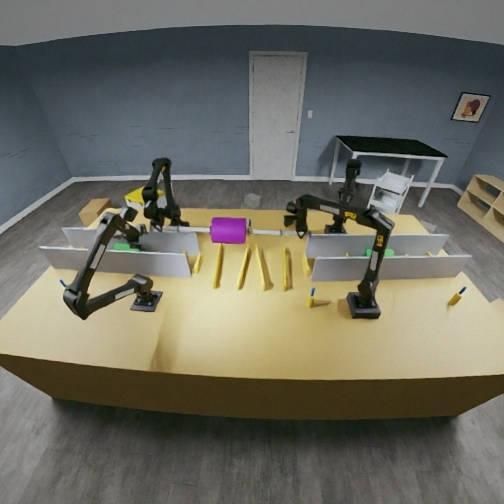

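execute_actions:
  actions:
    - {"arm2":{"joints":{"gripper_m":0.03}},"arm1":{"joints":{"joint1_rad":0.52,"joint2_rad":1.385,"joint3_rad":1.32,"joint4_rad":-1.42,"joint6_rad":-1.05}},"arm4":{"joints":{"joint1_rad":0.547,"joint2_rad":1.36,"joint3_rad":1.35,"joint4_rad":-1.431,"joint6_rad":-1.04}}}
  cameras: []

execute_actions:
  actions:
    - {"arm1":{"joints":{"joint1_rad":0.125,"joint2_rad":1.285,"joint3_rad":1.215,"joint6_rad":-1.44}},"arm4":{"joints":{"joint1_rad":0.835,"joint2_rad":1.59,"joint3_rad":1.63,"joint4_rad":-1.465,"joint6_rad":-0.75}}}
  cameras: []

execute_actions:
  actions:
    - {"arm1":{"joints":{"joint1_rad":-0.298,"joint2_rad":1.36,"joint3_rad":1.33,"joint6_rad":-1.865}},"arm4":{"joints":{"joint1_rad":1.03,"joint2_rad":1.925,"joint3_rad":2.125,"joint4_rad":-1.615,"joint6_rad":-0.556}}}
  cameras: ["cam_high"]

Scene clock: 67.83 s.
Motor temperatures (°C, as the motors report them): arm1=[24 27 32 21 23 23] | arm2=[25 26 29 25 24 25] | arm3=[25 25 32 23 25 23] | arm4=[25 24 28 24 25 25]
arm1.joint_positions: joint1_rad=+0.509 joint2_rad=+1.439 joint3_rad=+1.283 joint4_rad=-1.421 joint5_rad=+0.017 joint6_rad=-1.050 gripper_m=+0.023
arm1.joint_status: all done
arm1.hand: x=-0.4390 y=-0.0135 z=+1.0180 quat_wxyz=(+0.014, -0.006, -1.000, +0.004) (m; scene frame)
arm2.joint_positions: joint1_rad=-0.395 joint2_rad=+0.544 joint3_rad=+1.008 joint4_rad=-1.637 joint5_rad=-0.002 joint6_rad=-1.978 gripper_m=+0.030
arm2.joint_status: all done
arm2.hand: x=-0.5722 y=-0.1927 z=+1.1510 quat_wxyz=(-0.180, +0.981, +0.000, +0.077) (m; scene frame)
arm3.joint_positions: joint1_rad=-0.368 joint2_rad=+0.400 joint3_rad=+1.005 joint4_rad=-1.653 joint5_rad=-0.004 joint6_rad=-1.983 gripper_m=+0.090
arm3.joint_status: not commanded
arm3.hand: x=+0.5882 y=+0.2253 z=+1.1077 quat_wxyz=(+0.104, +0.003, -0.965, +0.239) (m; scene frame)
arm4.joint_positions: joint1_rad=+0.548 joint2_rad=+1.393 joint3_rad=+1.280 joint4_rad=-1.420 joint5_rad=-0.016 joint6_rad=-1.044 gripper_m=+0.024
arm4.joint_status: all done
arm4.hand: x=+0.4353 y=+0.0051 z=+1.0529 quat_wxyz=(-0.011, +1.000, -0.002, -0.020) (m; scene frame)
pictures: none
No camera images: the call's "cameras" was empty. Leave "cameras" out to get every camera's image.

Scene clock: 68.97 s.
Motor temperatures (°C, as the motors report them): arm1=[24 26 32 21 23 23] | arm2=[25 26 29 25 24 25] | arm3=[25 25 32 23 25 23] | arm4=[25 24 29 24 25 25]
arm1.joint_positions: joint1_rad=+0.117 joint2_rad=+1.335 joint3_rad=+1.177 joint4_rad=-1.420 joint5_rad=+0.021 joint6_rad=-1.438 gripper_m=+0.023
arm1.joint_status: all done
arm1.hand: x=-0.5988 y=-0.0217 z=+1.0184 quat_wxyz=(+0.016, -0.009, -1.000, +0.000) (m; scene frame)
arm2.joint_positions: joint1_rad=-0.395 joint2_rad=+0.544 joint3_rad=+1.008 joint4_rad=-1.637 joint5_rad=-0.002 joint6_rad=-1.978 gripper_m=+0.030
arm2.joint_status: not commanded
arm2.hand: x=-0.5722 y=-0.1927 z=+1.1510 quat_wxyz=(-0.180, +0.981, +0.000, +0.077) (m; scene frame)
arm3.joint_positions: joint1_rad=-0.368 joint2_rad=+0.400 joint3_rad=+1.005 joint4_rad=-1.653 joint5_rad=-0.004 joint6_rad=-1.983 gripper_m=+0.090
arm3.joint_status: not commanded
arm3.hand: x=+0.5882 y=+0.2253 z=+1.1077 quat_wxyz=(+0.104, +0.003, -0.965, +0.239) (m; scene frame)
arm4.joint_positions: joint1_rad=+0.838 joint2_rad=+1.617 joint3_rad=+1.548 joint4_rad=-1.454 joint5_rad=-0.005 joint6_rad=-0.748 gripper_m=+0.024
arm4.joint_status: all done
arm4.hand: x=+0.2789 y=-0.0059 z=+1.0613 quat_wxyz=(-0.013, +1.000, -0.005, -0.023) (m; scene frame)
pictures: none
No camera images: the call's "cameras" was empty. Leave "cameras" out to get every camera's image.

Scene clock: 71.37 s.
Motor temperatures (°C, as the motors report them): arm1=[24 26 33 21 23 23] | arm2=[25 26 29 25 24 25] | arm3=[25 25 32 23 25 22] | arm4=[25 24 29 24 25 25]
arm1.joint_positions: joint1_rad=-0.305 joint2_rad=+1.392 joint3_rad=+1.239 joint4_rad=-1.411 joint5_rad=+0.032 joint6_rad=-1.858 gripper_m=+0.023
arm1.joint_status: joint3_rad time_out (moved +0.062 of +0.153); the others done
arm1.on_its_own: joint3_rad reads +1.239 and still pushes toward +1.330 since a time_out
arm1.hand: x=-0.7642 y=-0.0289 z=+1.0229 quat_wxyz=(+0.022, -0.010, -1.000, +0.001) (m; scene frame)
arm2.joint_positions: joint1_rad=-0.395 joint2_rad=+0.544 joint3_rad=+1.008 joint4_rad=-1.637 joint5_rad=-0.002 joint6_rad=-1.978 gripper_m=+0.030
arm2.joint_status: not commanded
arm2.hand: x=-0.5722 y=-0.1927 z=+1.1510 quat_wxyz=(-0.180, +0.981, +0.000, +0.077) (m; scene frame)
arm3.joint_positions: joint1_rad=-0.368 joint2_rad=+0.400 joint3_rad=+1.005 joint4_rad=-1.653 joint5_rad=-0.004 joint6_rad=-1.983 gripper_m=+0.090
arm3.joint_status: not commanded
arm3.hand: x=+0.5882 y=+0.2253 z=+1.1077 quat_wxyz=(+0.104, +0.003, -0.965, +0.239) (m; scene frame)
arm4.joint_positions: joint1_rad=+1.031 joint2_rad=+1.966 joint3_rad=+2.037 joint4_rad=-1.606 joint5_rad=+0.000 joint6_rad=-0.553 gripper_m=+0.024
arm4.joint_status: all done
arm4.hand: x=+0.1190 y=-0.0166 z=+1.0645 quat_wxyz=(-0.008, +1.000, -0.006, -0.019) (m; scene frame)
pictures: cam_high
Images, in order (width x height): cam_high 504x504.

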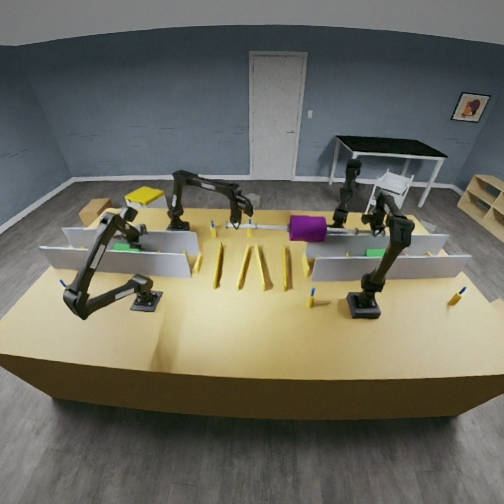

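execute_actions:
  actions:
    - {"arm2":{"joints":{"gripper_m":0.09,"joint1_rad":-0.39,"joint2_rad":1.235,"joint3_rad":1.39,"joint4_rad":-1.67}}}
  cameras: ["arm2_cam_wrist"]

Scene clock: 73.53 s.
Motor temperatures (°C, as the motors report them): arm1=[24 26 33 21 23 23] | arm2=[25 26 29 25 24 25] | arm3=[25 25 31 23 25 22] | arm4=[25 24 29 24 25 25]
arm1.joint_positions: joint1_rad=-0.305 joint2_rad=+1.392 joint3_rad=+1.239 joint4_rad=-1.411 joint5_rad=+0.032 joint6_rad=-1.858 gripper_m=+0.023
arm1.joint_status: not commanded
arm1.on_its_own: joint3_rad reads +1.239 and still pushes toward +1.330 since a time_out
arm1.hand: x=-0.7642 y=-0.0289 z=+1.0229 quat_wxyz=(+0.022, -0.010, -1.000, +0.001) (m; scene frame)
arm2.joint_positions: joint1_rad=-0.395 joint2_rad=+1.244 joint3_rad=+1.344 joint4_rad=-1.663 joint5_rad=-0.002 joint6_rad=-1.979 gripper_m=+0.090
arm2.joint_status: all done
arm2.hand: x=-0.5023 y=-0.0305 z=+1.1243 quat_wxyz=(-0.002, +1.000, +0.001, +0.000) (m; scene frame)
arm3.joint_positions: joint1_rad=-0.368 joint2_rad=+0.400 joint3_rad=+1.005 joint4_rad=-1.653 joint5_rad=-0.004 joint6_rad=-1.983 gripper_m=+0.090
arm3.joint_status: not commanded
arm3.hand: x=+0.5882 y=+0.2253 z=+1.1077 quat_wxyz=(+0.104, +0.003, -0.965, +0.239) (m; scene frame)
arm4.joint_positions: joint1_rad=+1.031 joint2_rad=+1.966 joint3_rad=+2.037 joint4_rad=-1.606 joint5_rad=+0.000 joint6_rad=-0.553 gripper_m=+0.024
arm4.joint_status: not commanded
arm4.hand: x=+0.1190 y=-0.0166 z=+1.0645 quat_wxyz=(-0.008, +1.000, -0.006, -0.019) (m; scene frame)
pictures: arm2_cam_wrist
camera_calibration (this result's frames):
arm2_cam_wrist: T_world_to_cam=[[-0.000790538, 1, 0.0004681, 0.0317367], [0.807135, 0.000361721, 0.590367, -0.250855], [0.590366, 0.000844527, -0.807135, 1.33007], [0, 0, 0, 1]] pos_world=[-0.582727, -0.0327692, 1.22162]
Images, in order (width x height): arm2_cam_wrist 504x504.

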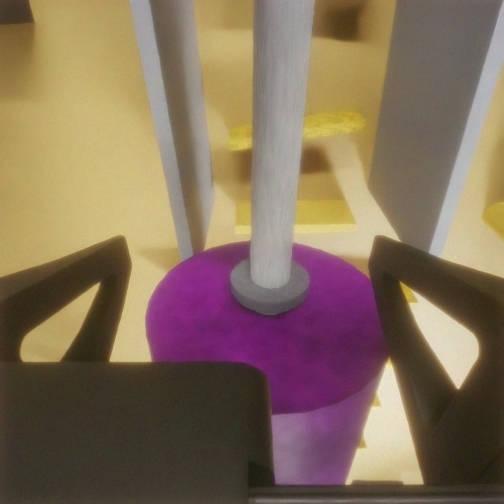

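execute_actions:
  actions:
    - {"arm2":{"joints":{"joint1_rad":-0.365,"joint2_rad":1.278,"joint3_rad":1.16,"joint4_rad":-1.445,"joint6_rad":-1.95}}}
  cameras: []

execute_actions:
  actions:
    - {"arm2":{"joints":{"gripper_m":0}}}
  cameras: ["arm2_cam_wrist"]

Scene clock: 75.33 s.
Motor temperatures (°C, as the motors report them): arm1=[24 26 34 21 23 23] | arm2=[25 26 30 25 24 25] | arm3=[25 25 31 23 25 22] | arm4=[25 24 30 24 25 25]
arm1.joint_positions: joint1_rad=-0.305 joint2_rad=+1.392 joint3_rad=+1.239 joint4_rad=-1.411 joint5_rad=+0.032 joint6_rad=-1.858 gripper_m=+0.023
arm1.joint_status: not commanded
arm1.on_its_own: joint3_rad reads +1.239 and still pushes toward +1.330 since a time_out
arm1.hand: x=-0.7642 y=-0.0289 z=+1.0229 quat_wxyz=(+0.022, -0.010, -1.000, +0.001) (m; scene frame)
arm2.joint_positions: joint1_rad=-0.375 joint2_rad=+1.281 joint3_rad=+1.165 joint4_rad=-1.461 joint5_rad=-0.002 joint6_rad=-1.958 gripper_m=+0.090
arm2.joint_status: all done
arm2.hand: x=-0.5049 y=-0.0187 z=+1.0437 quat_wxyz=(+0.005, +1.000, +0.000, -0.003) (m; scene frame)
arm3.joint_positions: joint1_rad=-0.368 joint2_rad=+0.400 joint3_rad=+1.005 joint4_rad=-1.653 joint5_rad=-0.004 joint6_rad=-1.983 gripper_m=+0.090
arm3.joint_status: not commanded
arm3.hand: x=+0.5882 y=+0.2253 z=+1.1077 quat_wxyz=(+0.104, +0.003, -0.965, +0.239) (m; scene frame)
arm4.joint_positions: joint1_rad=+1.031 joint2_rad=+1.966 joint3_rad=+2.037 joint4_rad=-1.606 joint5_rad=+0.000 joint6_rad=-0.553 gripper_m=+0.024
arm4.joint_status: not commanded
arm4.hand: x=+0.1190 y=-0.0166 z=+1.0645 quat_wxyz=(-0.008, +1.000, -0.006, -0.019) (m; scene frame)
pictures: none
No camera images: the call's "cameras" was empty. Leave "cameras" out to get every camera's image.

Scene clock: 76.03 s.
Motor temperatures (°C, as the motors report them): arm1=[24 26 34 21 24 23] | arm2=[25 26 30 25 24 25] | arm3=[25 25 31 23 25 22] | arm4=[25 24 30 24 25 25]
arm1.joint_positions: joint1_rad=-0.305 joint2_rad=+1.392 joint3_rad=+1.240 joint4_rad=-1.410 joint5_rad=+0.031 joint6_rad=-1.858 gripper_m=+0.023
arm1.joint_status: not commanded
arm1.on_its_own: joint3_rad reads +1.240 and still pushes toward +1.330 since a time_out
arm1.hand: x=-0.7642 y=-0.0295 z=+1.0233 quat_wxyz=(+0.022, -0.010, -1.000, +0.002) (m; scene frame)
arm2.joint_positions: joint1_rad=-0.375 joint2_rad=+1.281 joint3_rad=+1.165 joint4_rad=-1.455 joint5_rad=-0.004 joint6_rad=-1.955 gripper_m=+0.024
arm2.joint_status: gripper_m off_target (ended at +0.024, target +0.000)
arm2.hand: x=-0.5047 y=-0.0173 z=+1.0438 quat_wxyz=(+0.002, +1.000, -0.001, -0.002) (m; scene frame)
arm3.joint_positions: joint1_rad=-0.368 joint2_rad=+0.400 joint3_rad=+1.005 joint4_rad=-1.653 joint5_rad=-0.004 joint6_rad=-1.983 gripper_m=+0.090
arm3.joint_status: not commanded
arm3.hand: x=+0.5882 y=+0.2253 z=+1.1077 quat_wxyz=(+0.104, +0.003, -0.965, +0.239) (m; scene frame)
arm4.joint_positions: joint1_rad=+1.031 joint2_rad=+1.966 joint3_rad=+2.037 joint4_rad=-1.607 joint5_rad=+0.000 joint6_rad=-0.554 gripper_m=+0.024
arm4.joint_status: not commanded
arm4.hand: x=+0.1192 y=-0.0167 z=+1.0645 quat_wxyz=(-0.008, +1.000, -0.006, -0.019) (m; scene frame)
pictures: arm2_cam_wrist
camera_calibration (this result's frames):
arm2_cam_wrist: T_world_to_cam=[[0.00301427, 0.999975, -0.0063662, 0.0276101], [0.809847, 0.0012936, 0.58664, -0.196086], [0.586634, -0.00692394, -0.809823, 1.26731], [0, 0, 0, 1]] pos_world=[-0.584732, -0.018581, 1.14151]
Images, in order (width x height): arm2_cam_wrist 504x504.

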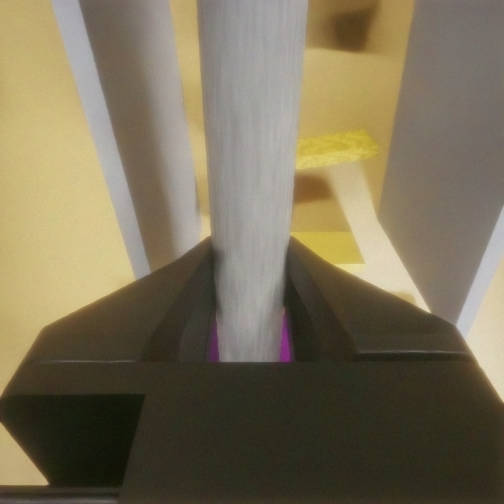

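execute_actions:
  actions:
    - {"arm1":{"joints":{"joint2_rad":1.385,"joint3_rad":1.265}},"arm2":{"joints":{"joint2_rad":1.24,"joint3_rad":1.24}},"arm4":{"joints":{"joint2_rad":1.935,"joint3_rad":2.09}}}
  cameras: []

execute_actions:
  actions:
    - {"arm1":{"joints":{"gripper_m":0.09}}}
  cameras: []

execute_actions:
  actions:
    - {"arm1":{"joints":{"joint2_rad":1.34,"joint3_rad":1.5,"joint4_rad":-1.66}}}
  cameras: ["arm1_cam_wrist"]

execute_actions:
  actions:
    - {"arm1":{"joints":{"joint2_rad":0.75,"joint3_rad":1.15}}}
  cameras: ["arm1_cam_wrist"]

execute_actions:
  actions:
    - {"arm1":{"joints":{"joint1_rad":0.915,"joint6_rad":-1.5}}}
  cameras: []

execute_actions:
  actions:
    - {"arm1":{"joints":{"joint2_rad":1.76,"joint3_rad":2.16,"joint6_rad":-0.65}}}
  cameras: ["arm1_cam_wrist","cam_high"]

Scene clock: 78.47 s.
Motor temperatures (°C, as the motors report them): arm1=[24 26 34 21 24 23] | arm2=[25 26 30 25 24 25] | arm3=[25 25 30 23 25 22] | arm4=[25 25 30 24 25 25]
arm1.joint_positions: joint1_rad=-0.305 joint2_rad=+1.393 joint3_rad=+1.240 joint4_rad=-1.410 joint5_rad=+0.031 joint6_rad=-1.858 gripper_m=+0.023
arm1.joint_status: all done
arm1.hand: x=-0.7642 y=-0.0297 z=+1.0227 quat_wxyz=(+0.021, -0.009, -1.000, +0.002) (m; scene frame)
arm2.joint_positions: joint1_rad=-0.375 joint2_rad=+1.278 joint3_rad=+1.165 joint4_rad=-1.454 joint5_rad=-0.004 joint6_rad=-1.955 gripper_m=+0.024
arm2.joint_status: all done
arm2.hand: x=-0.5048 y=-0.0174 z=+1.0449 quat_wxyz=(+0.000, +1.000, -0.001, -0.002) (m; scene frame)
arm3.joint_positions: joint1_rad=-0.368 joint2_rad=+0.400 joint3_rad=+1.005 joint4_rad=-1.653 joint5_rad=-0.004 joint6_rad=-1.983 gripper_m=+0.090
arm3.joint_status: not commanded
arm3.hand: x=+0.5882 y=+0.2253 z=+1.1077 quat_wxyz=(+0.104, +0.003, -0.965, +0.239) (m; scene frame)
arm4.joint_positions: joint1_rad=+1.031 joint2_rad=+1.966 joint3_rad=+2.037 joint4_rad=-1.607 joint5_rad=+0.000 joint6_rad=-0.554 gripper_m=+0.024
arm4.joint_status: all done
arm4.hand: x=+0.1192 y=-0.0167 z=+1.0645 quat_wxyz=(-0.008, +1.000, -0.006, -0.019) (m; scene frame)
pictures: none
No camera images: the call's "cameras" was empty. Leave "cameras" out to get every camera's image.

Scene clock: 79.17 s.
Motor temperatures (°C, as the motors report them): arm1=[24 26 34 21 24 23] | arm2=[25 26 30 25 24 25] | arm3=[25 25 30 23 25 22] | arm4=[25 25 30 24 25 25]
arm1.joint_positions: joint1_rad=-0.305 joint2_rad=+1.393 joint3_rad=+1.240 joint4_rad=-1.410 joint5_rad=+0.003 joint6_rad=-1.858 gripper_m=+0.090
arm1.joint_status: all done
arm1.hand: x=-0.7595 y=-0.0311 z=+1.0226 quat_wxyz=(+0.008, -0.009, -1.000, +0.006) (m; scene frame)
arm2.joint_positions: joint1_rad=-0.375 joint2_rad=+1.278 joint3_rad=+1.165 joint4_rad=-1.454 joint5_rad=-0.003 joint6_rad=-1.955 gripper_m=+0.024
arm2.joint_status: not commanded
arm2.hand: x=-0.5046 y=-0.0173 z=+1.0448 quat_wxyz=(+0.000, +1.000, -0.001, -0.001) (m; scene frame)
arm3.joint_positions: joint1_rad=-0.368 joint2_rad=+0.400 joint3_rad=+1.005 joint4_rad=-1.653 joint5_rad=-0.004 joint6_rad=-1.983 gripper_m=+0.090
arm3.joint_status: not commanded
arm3.hand: x=+0.5882 y=+0.2253 z=+1.1077 quat_wxyz=(+0.104, +0.003, -0.965, +0.239) (m; scene frame)
arm4.joint_positions: joint1_rad=+1.031 joint2_rad=+1.966 joint3_rad=+2.037 joint4_rad=-1.607 joint5_rad=+0.000 joint6_rad=-0.554 gripper_m=+0.024
arm4.joint_status: not commanded
arm4.hand: x=+0.1192 y=-0.0167 z=+1.0645 quat_wxyz=(-0.008, +1.000, -0.006, -0.019) (m; scene frame)
pictures: none
No camera images: the call's "cameras" was empty. Leave "cameras" out to get every camera's image.

Scene clock: 80.17 s.
Motor temperatures (°C, as the motors report them): arm1=[24 26 34 21 24 23] | arm2=[25 26 30 25 24 25] | arm3=[25 25 30 23 25 22] | arm4=[25 25 30 24 25 25]
arm1.joint_positions: joint1_rad=-0.305 joint2_rad=+1.343 joint3_rad=+1.458 joint4_rad=-1.650 joint5_rad=+0.003 joint6_rad=-1.858 gripper_m=+0.090
arm1.joint_status: all done
arm1.hand: x=-0.7553 y=-0.0207 z=+1.1244 quat_wxyz=(+0.012, -0.009, -1.000, +0.019) (m; scene frame)
arm2.joint_positions: joint1_rad=-0.375 joint2_rad=+1.278 joint3_rad=+1.165 joint4_rad=-1.454 joint5_rad=-0.003 joint6_rad=-1.955 gripper_m=+0.024
arm2.joint_status: not commanded
arm2.hand: x=-0.5046 y=-0.0173 z=+1.0448 quat_wxyz=(+0.000, +1.000, -0.001, -0.001) (m; scene frame)
arm3.joint_positions: joint1_rad=-0.368 joint2_rad=+0.400 joint3_rad=+1.005 joint4_rad=-1.653 joint5_rad=-0.004 joint6_rad=-1.983 gripper_m=+0.090
arm3.joint_status: not commanded
arm3.hand: x=+0.5882 y=+0.2253 z=+1.1077 quat_wxyz=(+0.104, +0.003, -0.965, +0.239) (m; scene frame)
arm4.joint_positions: joint1_rad=+1.031 joint2_rad=+1.966 joint3_rad=+2.037 joint4_rad=-1.607 joint5_rad=+0.000 joint6_rad=-0.554 gripper_m=+0.024
arm4.joint_status: not commanded
arm4.hand: x=+0.1192 y=-0.0167 z=+1.0645 quat_wxyz=(-0.008, +1.000, -0.006, -0.019) (m; scene frame)
pictures: arm1_cam_wrist
camera_calibration (this result's frames):
arm1_cam_wrist: T_world_to_cam=[[-0.0133615, -0.99848, 0.0534664, -0.0945589], [-0.798982, 0.0428113, 0.599829, -1.27562], [-0.601207, -0.0347041, -0.798339, 0.568556], [0, 0, 0, 1]] pos_world=[-0.67864, -0.020073, 1.22411]
Images, in order (width x height): arm1_cam_wrist 504x504.

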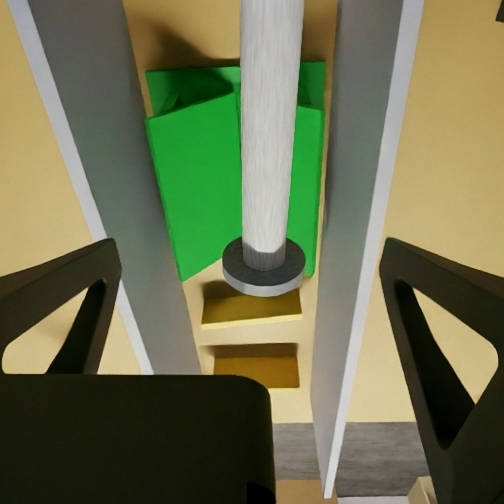

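Scene clock: 81.57 s.
Motor temperatures (°C, as the motors report them): arm1=[24 26 34 21 24 23] | arm2=[25 26 31 25 24 25] | arm3=[25 25 30 23 25 22] | arm4=[25 25 30 24 25 25]
arm1.joint_positions: joint1_rad=-0.305 joint2_rad=+0.739 joint3_rad=+1.149 joint4_rad=-1.654 joint5_rad=+0.003 joint6_rad=-1.858 gripper_m=+0.090
arm1.joint_status: all done
arm1.hand: x=-0.7025 y=+0.1452 z=+1.1651 quat_wxyz=(+0.054, -0.009, -0.986, +0.157) (m; scene frame)
arm2.joint_positions: joint1_rad=-0.375 joint2_rad=+1.278 joint3_rad=+1.165 joint4_rad=-1.454 joint5_rad=-0.003 joint6_rad=-1.955 gripper_m=+0.024
arm2.joint_status: not commanded
arm2.hand: x=-0.5046 y=-0.0173 z=+1.0448 quat_wxyz=(+0.000, +1.000, -0.001, -0.001) (m; scene frame)
arm3.joint_positions: joint1_rad=-0.368 joint2_rad=+0.400 joint3_rad=+1.005 joint4_rad=-1.653 joint5_rad=-0.004 joint6_rad=-1.983 gripper_m=+0.090
arm3.joint_status: not commanded
arm3.hand: x=+0.5882 y=+0.2253 z=+1.1077 quat_wxyz=(+0.104, +0.003, -0.965, +0.239) (m; scene frame)
arm4.joint_positions: joint1_rad=+1.031 joint2_rad=+1.966 joint3_rad=+2.037 joint4_rad=-1.607 joint5_rad=+0.000 joint6_rad=-0.554 gripper_m=+0.024
arm4.joint_status: not commanded
arm4.hand: x=+0.1192 y=-0.0167 z=+1.0645 quat_wxyz=(-0.008, +1.000, -0.006, -0.019) (m; scene frame)
pictures: arm1_cam_wrist
camera_calibration (this result's frames):
arm1_cam_wrist: T_world_to_cam=[[0.0057085, -0.945883, 0.324457, -0.24031], [-0.74513, 0.212362, 0.632205, -1.28944], [-0.666895, -0.245372, -0.703594, 0.512554], [0, 0, 0, 1]] pos_world=[-0.617607, 0.17229, 1.25379]
Images, in order (width x height): arm1_cam_wrist 504x504.

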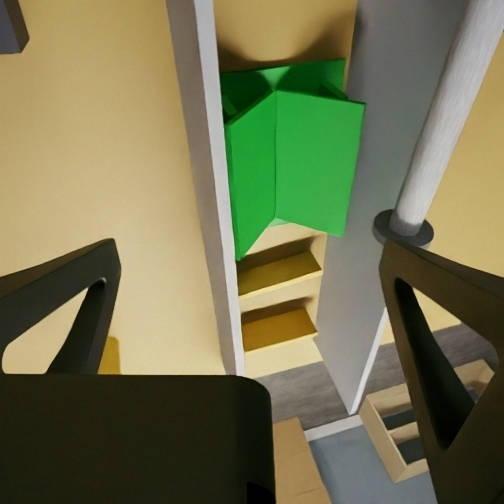

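Scene clock: 83.17 s.
Motor temperatures (°C, as the motors report them): arm1=[24 25 33 21 23 23] | arm2=[25 26 31 25 24 25] | arm3=[25 25 30 23 25 22] | arm4=[25 25 30 24 25 25]
arm1.joint_positions: joint1_rad=+0.905 joint2_rad=+0.739 joint3_rad=+1.149 joint4_rad=-1.654 joint5_rad=+0.001 joint6_rad=-1.510 gripper_m=+0.090
arm1.joint_status: all done
arm1.hand: x=-0.4661 y=+0.2171 z=+1.1622 quat_wxyz=(-0.069, +0.405, -0.900, +0.144) (m; scene frame)
arm2.joint_positions: joint1_rad=-0.375 joint2_rad=+1.278 joint3_rad=+1.165 joint4_rad=-1.454 joint5_rad=-0.003 joint6_rad=-1.955 gripper_m=+0.024
arm2.joint_status: not commanded
arm2.hand: x=-0.5046 y=-0.0173 z=+1.0448 quat_wxyz=(+0.000, +1.000, -0.001, -0.001) (m; scene frame)
arm3.joint_positions: joint1_rad=-0.368 joint2_rad=+0.400 joint3_rad=+1.005 joint4_rad=-1.653 joint5_rad=-0.004 joint6_rad=-1.983 gripper_m=+0.090
arm3.joint_status: not commanded
arm3.hand: x=+0.5882 y=+0.2253 z=+1.1077 quat_wxyz=(+0.104, +0.003, -0.965, +0.239) (m; scene frame)
arm4.joint_positions: joint1_rad=+1.031 joint2_rad=+1.966 joint3_rad=+2.037 joint4_rad=-1.607 joint5_rad=+0.000 joint6_rad=-0.554 gripper_m=+0.024
arm4.joint_status: not commanded
arm4.hand: x=+0.1192 y=-0.0167 z=+1.0645 quat_wxyz=(-0.008, +1.000, -0.006, -0.019) (m; scene frame)
pictures: none
No camera images: the call's "cameras" was empty. Leave "cameras" out to get every camera's image.

Scene clock: 84.93 s.
Motor temperatures (°C, as the motors report them): arm1=[24 25 33 21 23 23] | arm2=[25 26 32 25 24 25] | arm3=[25 25 30 23 25 22] | arm4=[25 25 30 24 25 25]
arm1.joint_positions: joint1_rad=+0.905 joint2_rad=+1.782 joint3_rad=+2.107 joint4_rad=-1.659 joint5_rad=+0.001 joint6_rad=-0.661 gripper_m=+0.090
arm1.joint_status: all done
arm1.hand: x=-0.1750 y=-0.0118 z=+1.1751 quat_wxyz=(-0.088, -0.002, -0.993, +0.076) (m; scene frame)
arm2.joint_positions: joint1_rad=-0.375 joint2_rad=+1.278 joint3_rad=+1.165 joint4_rad=-1.454 joint5_rad=-0.003 joint6_rad=-1.955 gripper_m=+0.024
arm2.joint_status: not commanded
arm2.hand: x=-0.5046 y=-0.0173 z=+1.0448 quat_wxyz=(+0.000, +1.000, -0.001, -0.001) (m; scene frame)
arm3.joint_positions: joint1_rad=-0.368 joint2_rad=+0.400 joint3_rad=+1.005 joint4_rad=-1.653 joint5_rad=-0.004 joint6_rad=-1.983 gripper_m=+0.090
arm3.joint_status: not commanded
arm3.hand: x=+0.5882 y=+0.2253 z=+1.1077 quat_wxyz=(+0.104, +0.003, -0.965, +0.239) (m; scene frame)
arm4.joint_positions: joint1_rad=+1.031 joint2_rad=+1.966 joint3_rad=+2.037 joint4_rad=-1.607 joint5_rad=+0.000 joint6_rad=-0.554 gripper_m=+0.024
arm4.joint_status: not commanded
arm4.hand: x=+0.1192 y=-0.0167 z=+1.0645 quat_wxyz=(-0.008, +1.000, -0.006, -0.019) (m; scene frame)
pictures: arm1_cam_wrist, cam_high
camera_calibration (this result's frames):
arm1_cam_wrist: T_world_to_cam=[[-0.0164309, -0.986134, 0.165138, -0.212178], [-0.902346, 0.0857686, 0.422393, -0.651775], [-0.430699, -0.142071, -0.891243, 1.09597], [0, 0, 0, 1]] pos_world=[-0.119579, 0.00237124, 1.28712]
Images, in order (width x height): arm1_cam_wrist 504x504, cam_high 504x504.

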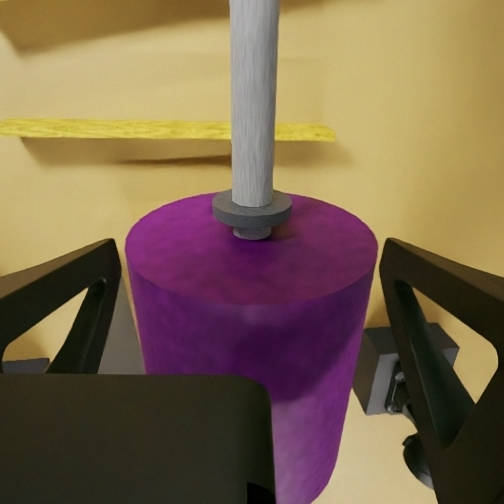

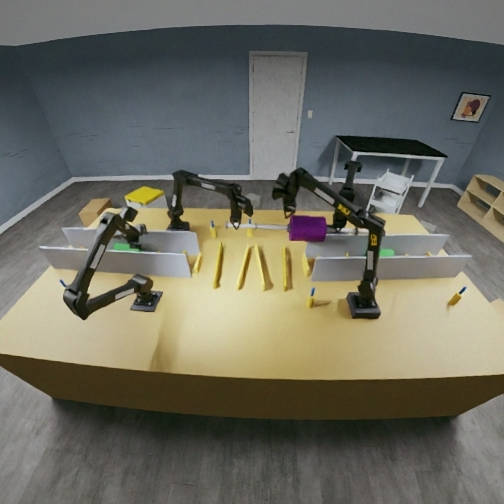

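execute_actions:
  actions:
    - {"arm1":{"joints":{"joint1_rad":0.93,"joint2_rad":1.985,"joint3_rad":2.14,"joint4_rad":-1.63}}}
  cameras: ["arm1_cam_wrist"]

Scene clock: 87.03 s.
Motor temperatures (°C, as the motors report them): arm1=[24 25 33 21 23 23] | arm2=[25 26 32 25 24 25] | arm3=[25 25 29 23 25 22] | arm4=[25 25 30 24 25 25]
arm1.joint_positions: joint1_rad=+0.921 joint2_rad=+2.021 joint3_rad=+2.111 joint4_rad=-1.640 joint5_rad=+0.001 joint6_rad=-0.660 gripper_m=+0.090
arm1.joint_status: all done
arm1.hand: x=-0.1343 y=-0.0333 z=+1.0352 quat_wxyz=(-0.003, +0.004, -1.000, +0.009) (m; scene frame)
arm2.joint_positions: joint1_rad=-0.375 joint2_rad=+1.278 joint3_rad=+1.165 joint4_rad=-1.454 joint5_rad=-0.003 joint6_rad=-1.955 gripper_m=+0.024
arm2.joint_status: not commanded
arm2.hand: x=-0.5046 y=-0.0173 z=+1.0448 quat_wxyz=(+0.000, +1.000, -0.001, -0.001) (m; scene frame)
arm3.joint_positions: joint1_rad=-0.368 joint2_rad=+0.400 joint3_rad=+1.005 joint4_rad=-1.653 joint5_rad=-0.004 joint6_rad=-1.983 gripper_m=+0.090
arm3.joint_status: not commanded
arm3.hand: x=+0.5882 y=+0.2253 z=+1.1077 quat_wxyz=(+0.104, +0.003, -0.965, +0.239) (m; scene frame)
arm4.joint_positions: joint1_rad=+1.031 joint2_rad=+1.966 joint3_rad=+2.037 joint4_rad=-1.607 joint5_rad=+0.000 joint6_rad=-0.554 gripper_m=+0.024
arm4.joint_status: not commanded
arm4.hand: x=+0.1192 y=-0.0167 z=+1.0645 quat_wxyz=(-0.008, +1.000, -0.006, -0.019) (m; scene frame)
pictures: arm1_cam_wrist
camera_calibration (this result's frames):
arm1_cam_wrist: T_world_to_cam=[[0.0127693, -0.999382, 0.0327529, -0.069109], [-0.81685, 0.00846613, 0.576788, -0.705057], [-0.576709, -0.0341193, -0.816237, 0.892021], [0, 0, 0, 1]] pos_world=[-0.0606071, -0.032662, 1.13703]
Images, in order (width x height): arm1_cam_wrist 504x504.

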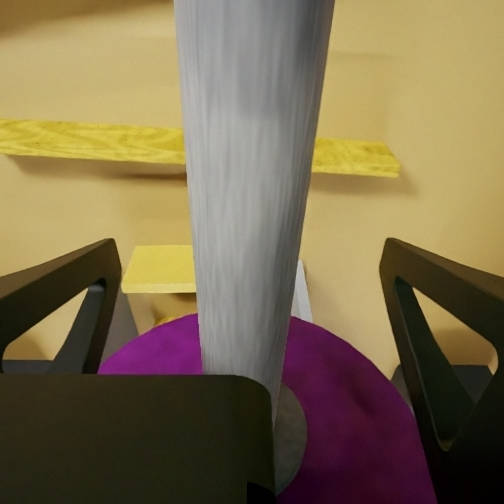

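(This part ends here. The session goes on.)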